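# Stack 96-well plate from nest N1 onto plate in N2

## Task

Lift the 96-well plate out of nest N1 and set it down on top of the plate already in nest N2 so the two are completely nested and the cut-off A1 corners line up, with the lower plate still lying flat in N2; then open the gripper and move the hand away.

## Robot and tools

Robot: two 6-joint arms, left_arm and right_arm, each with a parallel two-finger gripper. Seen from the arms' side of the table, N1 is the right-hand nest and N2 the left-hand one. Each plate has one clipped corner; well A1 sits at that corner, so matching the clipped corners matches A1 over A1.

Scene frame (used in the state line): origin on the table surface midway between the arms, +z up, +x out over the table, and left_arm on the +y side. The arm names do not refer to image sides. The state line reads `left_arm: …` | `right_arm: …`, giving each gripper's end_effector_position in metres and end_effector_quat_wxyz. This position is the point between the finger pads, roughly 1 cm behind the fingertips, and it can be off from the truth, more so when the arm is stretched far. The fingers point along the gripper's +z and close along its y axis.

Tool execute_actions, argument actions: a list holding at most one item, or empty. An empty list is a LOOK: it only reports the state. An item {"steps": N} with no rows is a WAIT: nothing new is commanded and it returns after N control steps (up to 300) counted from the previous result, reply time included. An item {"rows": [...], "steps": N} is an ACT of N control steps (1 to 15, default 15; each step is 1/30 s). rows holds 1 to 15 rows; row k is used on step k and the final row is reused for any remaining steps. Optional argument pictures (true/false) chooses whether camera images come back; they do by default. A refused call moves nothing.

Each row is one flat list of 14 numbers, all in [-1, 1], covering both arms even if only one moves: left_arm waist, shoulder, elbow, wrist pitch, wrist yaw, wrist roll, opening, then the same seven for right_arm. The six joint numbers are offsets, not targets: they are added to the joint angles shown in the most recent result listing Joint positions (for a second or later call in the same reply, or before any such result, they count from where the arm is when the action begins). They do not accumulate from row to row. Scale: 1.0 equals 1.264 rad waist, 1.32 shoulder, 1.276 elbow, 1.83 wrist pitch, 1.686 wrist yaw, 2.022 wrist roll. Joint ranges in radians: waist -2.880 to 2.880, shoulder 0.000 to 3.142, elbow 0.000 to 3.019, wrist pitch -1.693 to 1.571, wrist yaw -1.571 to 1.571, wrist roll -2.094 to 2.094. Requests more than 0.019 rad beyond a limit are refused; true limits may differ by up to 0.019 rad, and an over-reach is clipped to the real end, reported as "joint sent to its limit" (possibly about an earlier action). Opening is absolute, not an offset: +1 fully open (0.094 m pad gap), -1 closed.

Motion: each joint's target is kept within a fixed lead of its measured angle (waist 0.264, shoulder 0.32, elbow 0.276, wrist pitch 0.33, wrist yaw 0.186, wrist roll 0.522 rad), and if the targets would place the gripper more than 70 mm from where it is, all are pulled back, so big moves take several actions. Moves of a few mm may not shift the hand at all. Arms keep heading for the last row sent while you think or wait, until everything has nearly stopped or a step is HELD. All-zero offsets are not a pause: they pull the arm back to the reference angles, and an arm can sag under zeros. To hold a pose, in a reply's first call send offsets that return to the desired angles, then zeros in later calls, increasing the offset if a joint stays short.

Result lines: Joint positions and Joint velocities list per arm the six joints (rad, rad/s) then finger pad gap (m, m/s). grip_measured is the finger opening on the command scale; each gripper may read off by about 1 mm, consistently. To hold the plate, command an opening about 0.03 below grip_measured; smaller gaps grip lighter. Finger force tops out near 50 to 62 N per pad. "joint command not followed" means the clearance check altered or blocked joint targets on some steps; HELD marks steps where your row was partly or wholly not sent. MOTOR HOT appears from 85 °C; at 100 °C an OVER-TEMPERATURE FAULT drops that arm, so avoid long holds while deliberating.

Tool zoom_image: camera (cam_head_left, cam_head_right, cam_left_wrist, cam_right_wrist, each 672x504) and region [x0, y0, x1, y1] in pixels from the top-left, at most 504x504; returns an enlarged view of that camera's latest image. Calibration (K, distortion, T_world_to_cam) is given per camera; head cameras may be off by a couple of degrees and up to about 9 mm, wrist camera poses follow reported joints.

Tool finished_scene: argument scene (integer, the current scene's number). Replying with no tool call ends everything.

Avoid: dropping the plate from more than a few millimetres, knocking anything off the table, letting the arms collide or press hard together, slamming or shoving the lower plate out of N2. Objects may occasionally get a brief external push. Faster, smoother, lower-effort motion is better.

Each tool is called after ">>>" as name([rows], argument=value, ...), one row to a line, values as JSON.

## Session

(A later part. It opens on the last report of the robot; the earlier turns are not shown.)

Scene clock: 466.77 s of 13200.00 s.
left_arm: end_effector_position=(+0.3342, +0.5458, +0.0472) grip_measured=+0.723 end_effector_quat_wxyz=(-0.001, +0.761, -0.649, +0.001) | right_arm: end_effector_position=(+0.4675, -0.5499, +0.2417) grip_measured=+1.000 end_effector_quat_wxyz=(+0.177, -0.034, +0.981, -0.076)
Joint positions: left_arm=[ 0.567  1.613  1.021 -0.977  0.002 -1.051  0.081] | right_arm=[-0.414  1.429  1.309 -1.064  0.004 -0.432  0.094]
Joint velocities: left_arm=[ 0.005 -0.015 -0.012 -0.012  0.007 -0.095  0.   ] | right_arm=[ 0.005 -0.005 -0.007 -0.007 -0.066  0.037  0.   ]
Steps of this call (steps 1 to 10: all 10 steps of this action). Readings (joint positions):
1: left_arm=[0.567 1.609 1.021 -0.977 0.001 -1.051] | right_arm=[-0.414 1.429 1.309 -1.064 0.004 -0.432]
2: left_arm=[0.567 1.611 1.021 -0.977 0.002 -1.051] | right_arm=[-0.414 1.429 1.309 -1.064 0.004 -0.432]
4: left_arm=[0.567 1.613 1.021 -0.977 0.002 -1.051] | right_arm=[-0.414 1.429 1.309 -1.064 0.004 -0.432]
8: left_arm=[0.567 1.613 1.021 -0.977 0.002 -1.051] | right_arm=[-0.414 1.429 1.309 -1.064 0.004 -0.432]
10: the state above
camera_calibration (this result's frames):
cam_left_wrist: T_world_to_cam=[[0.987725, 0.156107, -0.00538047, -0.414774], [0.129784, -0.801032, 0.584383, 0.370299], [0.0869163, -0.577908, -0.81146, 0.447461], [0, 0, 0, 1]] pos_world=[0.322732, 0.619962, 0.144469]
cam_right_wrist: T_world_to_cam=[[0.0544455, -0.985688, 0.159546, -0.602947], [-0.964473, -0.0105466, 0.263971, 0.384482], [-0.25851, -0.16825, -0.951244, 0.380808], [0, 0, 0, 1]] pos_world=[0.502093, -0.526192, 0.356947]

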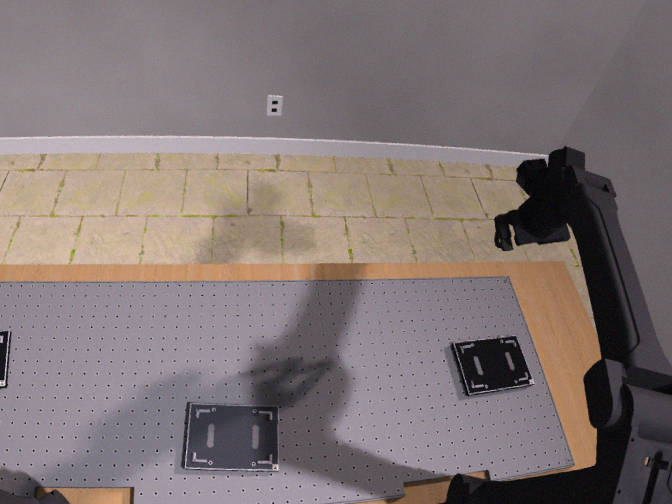

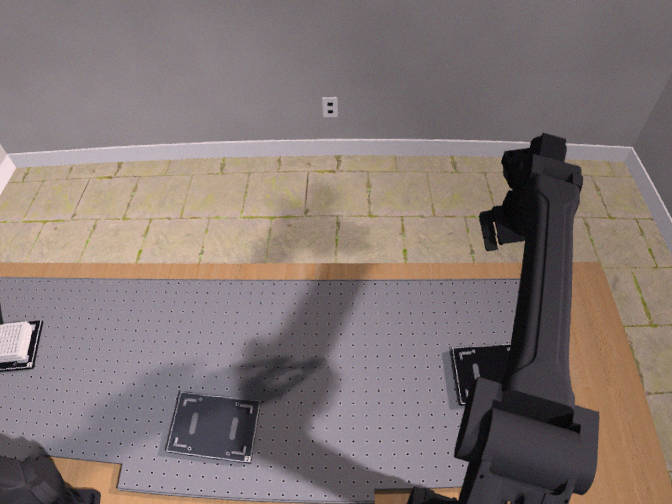

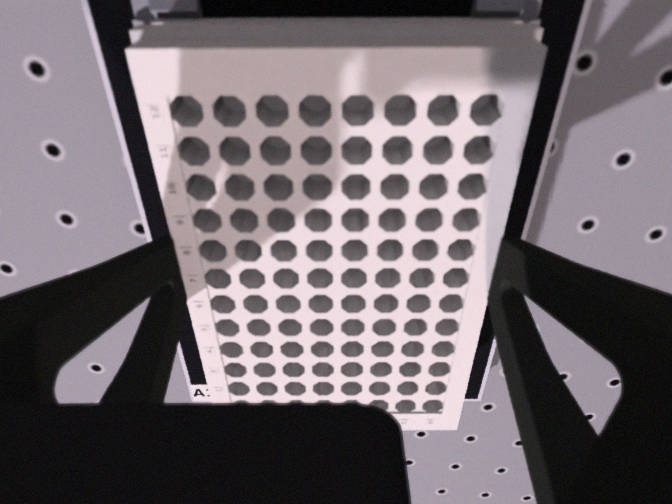

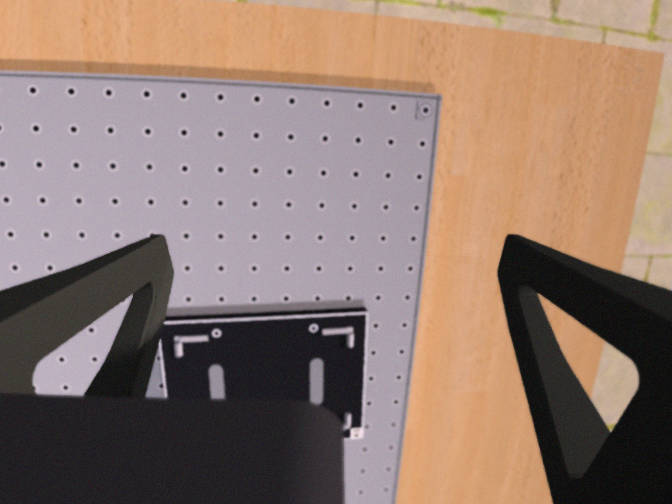

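>>> execute_actions([
  {"rows":[[0,-0.018,0.005,0,0,0,0.71,0,0,0,0,0,0,1],[0,-0.018,0.005,0,0,0,0.71,0,0,0,0,0,0,1],[0,-0.018,0.005,0,0,0,0.71,0,0,0,0,0,0,1],[0,-0.018,0.005,0,0,0,0.71,0,0,0,0,0,0,1],[0,-0.018,0.005,0,0,0,0.71,0,0,0,0,0,0,1],[-0.0075,-0.018,0.005,0,0,0,0.71,0,0,0,0,0,0,1]]},
], pictures=false)

>>> execute_actions([
  {"rows":[[0,0.022,0,0,0,0,0.71,0,0,0,0,0,0,1]],"steps":10},
], pictures=false)

>>> execute_actions([
  {"rows":[[0,0,0,0,0,0,1,0,0,0,0,0,0,1]]},
], pictures=false)

>>> execute_actions([
  {"rows":[[0,-0.12,0,0,0,0,1,0,0,0,0,0,0,1]]},
])

Scene clock: 477.30 s of 13200.00 s.
left_arm: end_effector_position=(+0.3350, +0.5455, +0.0492) grip_measured=+0.723 end_effector_quat_wxyz=(-0.003, +0.760, -0.649, +0.001) | right_arm: end_effector_position=(+0.4675, -0.5499, +0.2417) grip_measured=+1.000 end_effector_quat_wxyz=(+0.177, -0.034, +0.981, -0.076)
Joint positions: left_arm=[ 0.565  1.608  1.021 -0.977  0.002 -1.051  0.081] | right_arm=[-0.414  1.429  1.309 -1.064  0.004 -0.432  0.094]
Joint velocities: left_arm=[ 0.005 -0.015  0.002 -0.002 -0.051 -0.022 -0.   ] | right_arm=[-0.015  0.005 -0.017 -0.002 -0.037 -0.022  0.   ]
Steps of this call (steps 1 to 15: the robot went on to your last target; steps 16 to 90: nothing new was sent; then 7.03 s passed at rest; steps 91 to 105: all 15 steps of this action). Readings (joint positions):
91: left_arm=[0.567 1.611 1.021 -0.977 0.002 -1.051] | right_arm=[-0.414 1.429 1.309 -1.064 0.004 -0.432]
92: left_arm=[0.567 1.609 1.021 -0.977 0.002 -1.051] | right_arm=[-0.414 1.429 1.309 -1.064 0.004 -0.432]
94: left_arm=[0.567 1.608 1.021 -0.977 0.002 -1.051] | right_arm=[-0.414 1.429 1.309 -1.064 0.004 -0.432]
98: left_arm=[0.566 1.608 1.021 -0.977 0.002 -1.051] | right_arm=[-0.414 1.429 1.309 -1.064 0.004 -0.432]
105: the state above

Scene clock: 477.63 s of 13200.00 s.
left_arm: end_effector_position=(+0.3346, +0.5452, +0.0473) grip_measured=+0.723 end_effector_quat_wxyz=(-0.001, +0.760, -0.649, +0.001) | right_arm: end_effector_position=(+0.4675, -0.5499, +0.2417) grip_measured=+1.000 end_effector_quat_wxyz=(+0.177, -0.034, +0.981, -0.076)
Joint positions: left_arm=[ 0.565  1.612  1.021 -0.977  0.002 -1.051  0.081] | right_arm=[-0.414  1.429  1.309 -1.064  0.004 -0.432  0.094]
Joint velocities: left_arm=[-0.024  0.005 -0.002 -0.037  0.022  0.051 -0.001] | right_arm=[-0.015 -0.005  0.007 -0.002 -0.022 -0.022  0.   ]
Steps of this call (steps 1 to 10: all 10 steps of this action). Readings (joint positions):
1: left_arm=[0.565 1.608 1.021 -0.977 0.002 -1.051] | right_arm=[-0.414 1.429 1.309 -1.064 0.004 -0.432]
2: left_arm=[0.565 1.610 1.021 -0.977 0.002 -1.051] | right_arm=[-0.414 1.429 1.309 -1.064 0.004 -0.432]
4: left_arm=[0.565 1.612 1.021 -0.977 0.002 -1.051] | right_arm=[-0.414 1.429 1.309 -1.064 0.004 -0.432]
8: left_arm=[0.565 1.612 1.021 -0.977 0.002 -1.051] | right_arm=[-0.414 1.429 1.309 -1.064 0.004 -0.432]
10: the state above

Scene clock: 478.13 s of 13200.00 s.
left_arm: end_effector_position=(+0.3344, +0.5450, +0.0471) grip_measured=+0.998 end_effector_quat_wxyz=(-0.001, +0.760, -0.649, +0.001) | right_arm: end_effector_position=(+0.4675, -0.5499, +0.2417) grip_measured=+1.000 end_effector_quat_wxyz=(+0.177, -0.034, +0.981, -0.076)
Joint positions: left_arm=[ 0.565  1.612  1.02  -0.977  0.002 -1.051  0.094] | right_arm=[-0.414  1.429  1.309 -1.064  0.004 -0.432  0.094]
Joint velocities: left_arm=[-0.005 -0.005  0.007  0.002  0.037 -0.051 -0.001] | right_arm=[-0.015  0.015  0.002  0.007  0.037 -0.037  0.   ]
Steps of this call (steps 1 to 15: all 15 steps of this action). Readings (joint positions):
1: left_arm=[0.565 1.612 1.021 -0.977 0.002 -1.051] | right_arm=[-0.414 1.429 1.309 -1.064 0.004 -0.432]
2: left_arm=[0.565 1.612 1.021 -0.977 0.002 -1.051] | right_arm=[-0.414 1.429 1.309 -1.064 0.004 -0.432]
4: left_arm=[0.565 1.612 1.020 -0.977 0.002 -1.051] | right_arm=[-0.414 1.429 1.309 -1.064 0.004 -0.432]
8: left_arm=[0.565 1.612 1.020 -0.977 0.002 -1.051] | right_arm=[-0.414 1.429 1.309 -1.064 0.004 -0.432]
15: the state above

Scene clock: 478.63 s of 13200.00 s.
left_arm: end_effector_position=(+0.3371, +0.5471, +0.1133) grip_measured=+0.998 end_effector_quat_wxyz=(-0.081, +0.758, -0.647, +0.016) | right_arm: end_effector_position=(+0.4675, -0.5499, +0.2417) grip_measured=+1.000 end_effector_quat_wxyz=(+0.177, -0.034, +0.981, -0.076)
Joint positions: left_arm=[ 0.565  1.437  1.008 -0.977  0.002 -1.051  0.094] | right_arm=[-0.414  1.429  1.309 -1.064  0.004 -0.432  0.094]
Joint velocities: left_arm=[-0.005  0.054 -0.012  0.002  0.022  0.037  0.   ] | right_arm=[ 0.005  0.005 -0.012  0.022 -0.007 -0.051  0.   ]
Steps of this call (steps 1 to 15: all 15 steps of this action). Readings (joint positions):
1: left_arm=[0.565 1.602 1.019 -0.977 0.002 -1.051] | right_arm=[-0.414 1.429 1.309 -1.064 0.004 -0.432]
2: left_arm=[0.565 1.583 1.013 -0.977 0.002 -1.051] | right_arm=[-0.414 1.429 1.309 -1.064 0.004 -0.432]
4: left_arm=[0.565 1.526 1.008 -0.977 0.002 -1.051] | right_arm=[-0.414 1.429 1.309 -1.064 0.004 -0.432]
8: left_arm=[0.565 1.436 1.008 -0.977 0.002 -1.051] | right_arm=[-0.414 1.429 1.309 -1.064 0.004 -0.432]
15: the state above
camera_calibration (this result's frames):
cam_left_wrist: T_world_to_cam=[[0.979838, 0.147647, 0.134604, -0.426051], [0.0588333, -0.857064, 0.51184, 0.395112], [0.190936, -0.493601, -0.84847, 0.424608], [0, 0, 0, 1]] pos_world=[0.313143, 0.611129, 0.215381]
cam_right_wrist: T_world_to_cam=[[0.0544455, -0.985688, 0.159546, -0.602947], [-0.964473, -0.0105466, 0.263971, 0.384482], [-0.25851, -0.16825, -0.951244, 0.380808], [0, 0, 0, 1]] pos_world=[0.502093, -0.526192, 0.356947]

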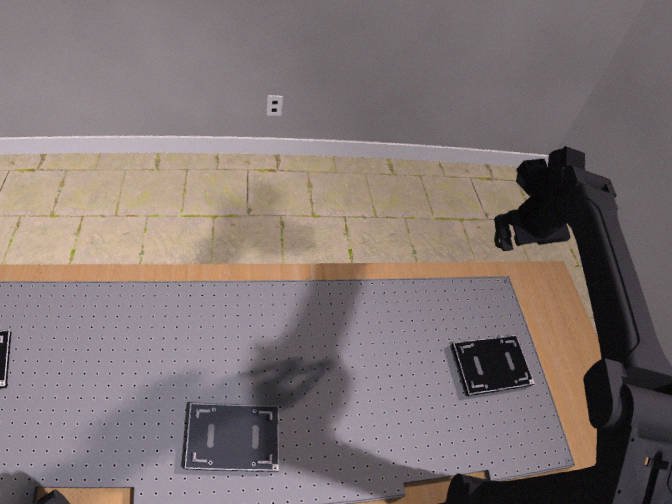

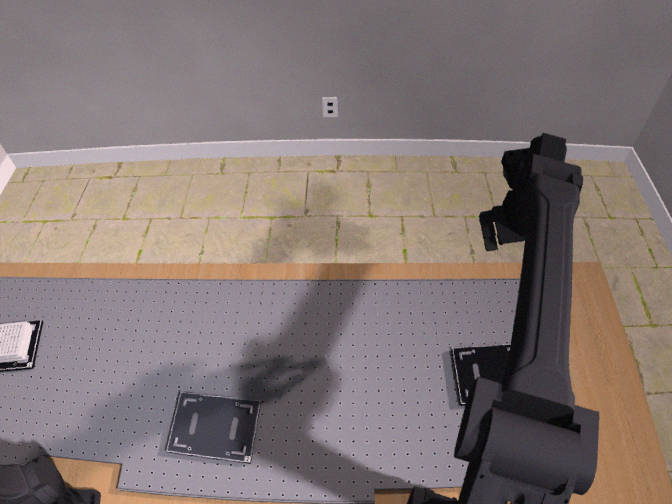

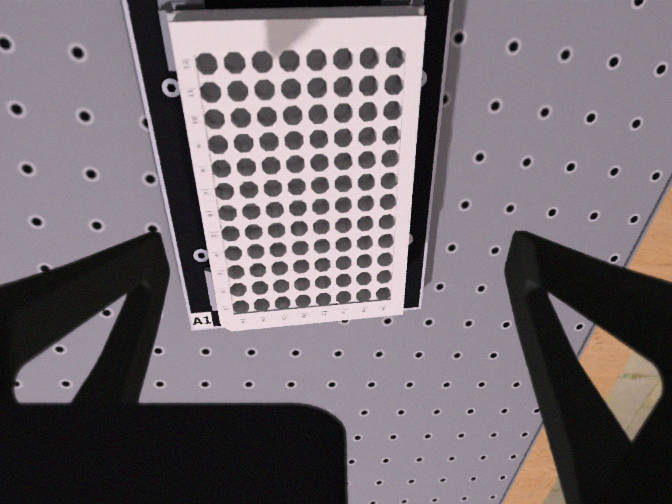

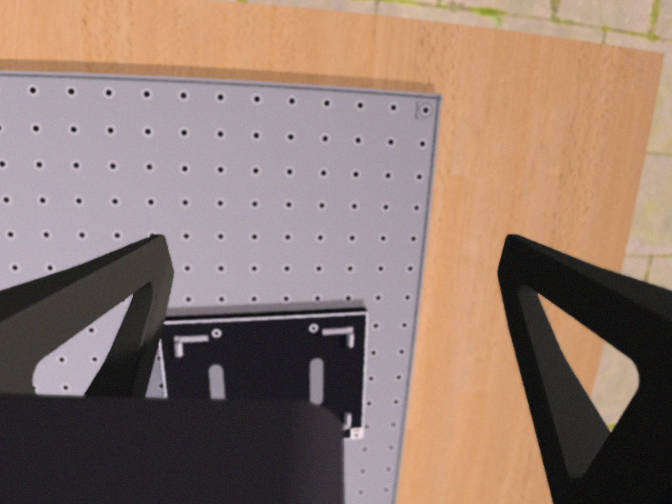

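>>> execute_actions(actions=[])

Scene clock: 484.17 s of 13200.00 s.
left_arm: end_effector_position=(+0.3370, +0.5471, +0.1121) grip_measured=+0.998 end_effector_quat_wxyz=(-0.079, +0.758, -0.647, +0.016) | right_arm: end_effector_position=(+0.4675, -0.5499, +0.2417) grip_measured=+1.000 end_effector_quat_wxyz=(+0.177, -0.034, +0.981, -0.076)
Joint positions: left_arm=[ 0.565  1.44   1.008 -0.977  0.002 -1.051  0.094] | right_arm=[-0.414  1.429  1.309 -1.064  0.004 -0.432  0.094]
Joint velocities: left_arm=[-0.005 -0.015 -0.002  0.002  0.007  0.037  0.   ] | right_arm=[-0.024 -0.015  0.012 -0.017  0.007 -0.022  0.   ]
Steps of this call (steps 1 to 15: the robot went on to your last target; steps 16 to 90: nothing new was sent; then 2.53 s passed at rest). Readings (joint positions):
1: left_arm=[0.565 1.439 1.008 -0.977 0.002 -1.051] | right_arm=[-0.414 1.429 1.309 -1.064 0.004 -0.432]
2: left_arm=[0.565 1.440 1.008 -0.977 0.002 -1.051] | right_arm=[-0.414 1.429 1.309 -1.064 0.004 -0.432]
4: left_arm=[0.565 1.440 1.008 -0.977 0.002 -1.051] | right_arm=[-0.414 1.429 1.309 -1.064 0.004 -0.432]
8: left_arm=[0.565 1.440 1.008 -0.977 0.002 -1.051] | right_arm=[-0.414 1.429 1.309 -1.064 0.004 -0.432]
90: the state above
All arms were judged still, so your last target was given up. Only a new action makes them travel on or press farther. Fingers that are still opening or closing keep moving.
camera_calibration (this result's frames):
cam_left_wrist: T_world_to_cam=[[0.980155, 0.147902, 0.13199, -0.425792], [0.0600527, -0.856084, 0.513336, 0.394602], [0.188918, -0.495223, -0.847977, 0.425065], [0, 0, 0, 1]] pos_world=[0.313343, 0.61129, 0.214082]
cam_right_wrist: T_world_to_cam=[[0.0544455, -0.985688, 0.159546, -0.602947], [-0.964473, -0.0105466, 0.263971, 0.384482], [-0.25851, -0.16825, -0.951244, 0.380808], [0, 0, 0, 1]] pos_world=[0.502093, -0.526192, 0.356947]

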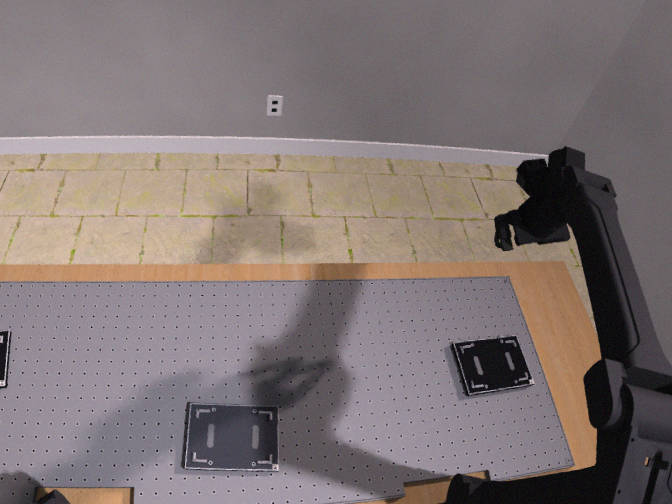

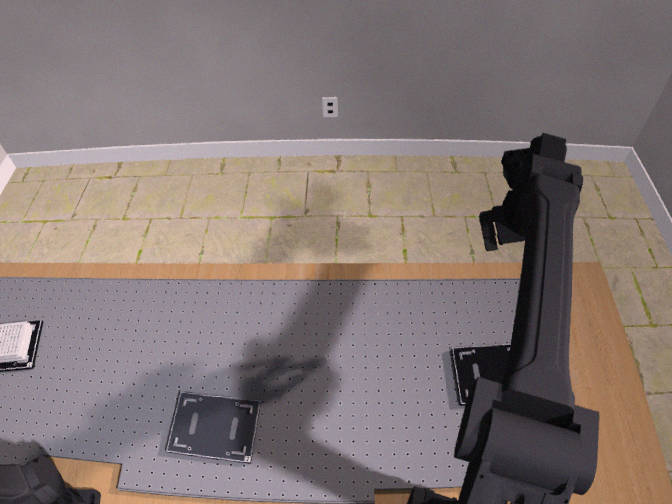

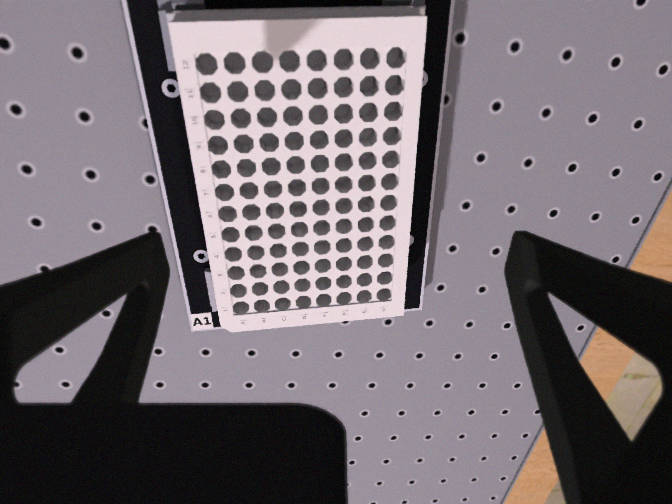

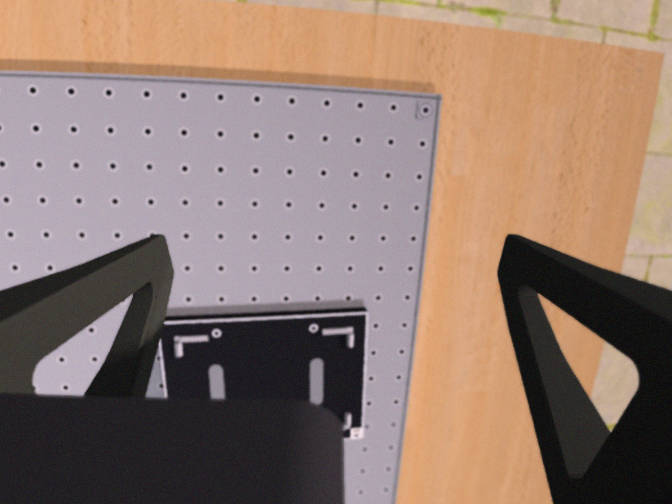

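>>> execute_actions([
  {"rows":[[0,-0.1,0,0,0,0,1,0,0,0,0,0,0,1]]},
], pictures=false)

>>> finished_scene(scene=2)

Scene clock: 487.63 s of 13200.00 s.
left_arm: end_effector_position=(+0.3331, +0.5439, +0.1672) grip_measured=+0.998 end_effector_quat_wxyz=(-0.146, +0.752, -0.642, +0.028) | right_arm: end_effector_position=(+0.4675, -0.5499, +0.2417) grip_measured=+1.000 end_effector_quat_wxyz=(+0.177, -0.034, +0.981, -0.076)
Joint positions: left_arm=[ 0.565  1.293  0.998 -0.977  0.002 -1.051  0.094] | right_arm=[-0.414  1.429  1.309 -1.064  0.004 -0.432  0.094]
Joint velocities: left_arm=[-0.005  0.015  0.002  0.007  0.007  0.007 -0.001] | right_arm=[ 0.005 -0.015 -0.007 -0.007  0.007  0.037  0.   ]
Steps of this call (steps 1 to 89: nothing new was sent; steps 90 to 104: all 15 steps of this action). Readings (joint positions):
90: left_arm=[0.565 1.432 1.007 -0.977 0.002 -1.051] | right_arm=[-0.414 1.429 1.309 -1.064 0.004 -0.432]
91: left_arm=[0.565 1.416 1.002 -0.977 0.002 -1.051] | right_arm=[-0.414 1.429 1.309 -1.064 0.004 -0.432]
93: left_arm=[0.565 1.370 0.998 -0.977 0.002 -1.051] | right_arm=[-0.414 1.429 1.309 -1.064 0.004 -0.432]
97: left_arm=[0.565 1.295 0.998 -0.977 0.002 -1.051] | right_arm=[-0.414 1.429 1.309 -1.064 0.004 -0.432]
104: the state above

The scene is finished: the task was done.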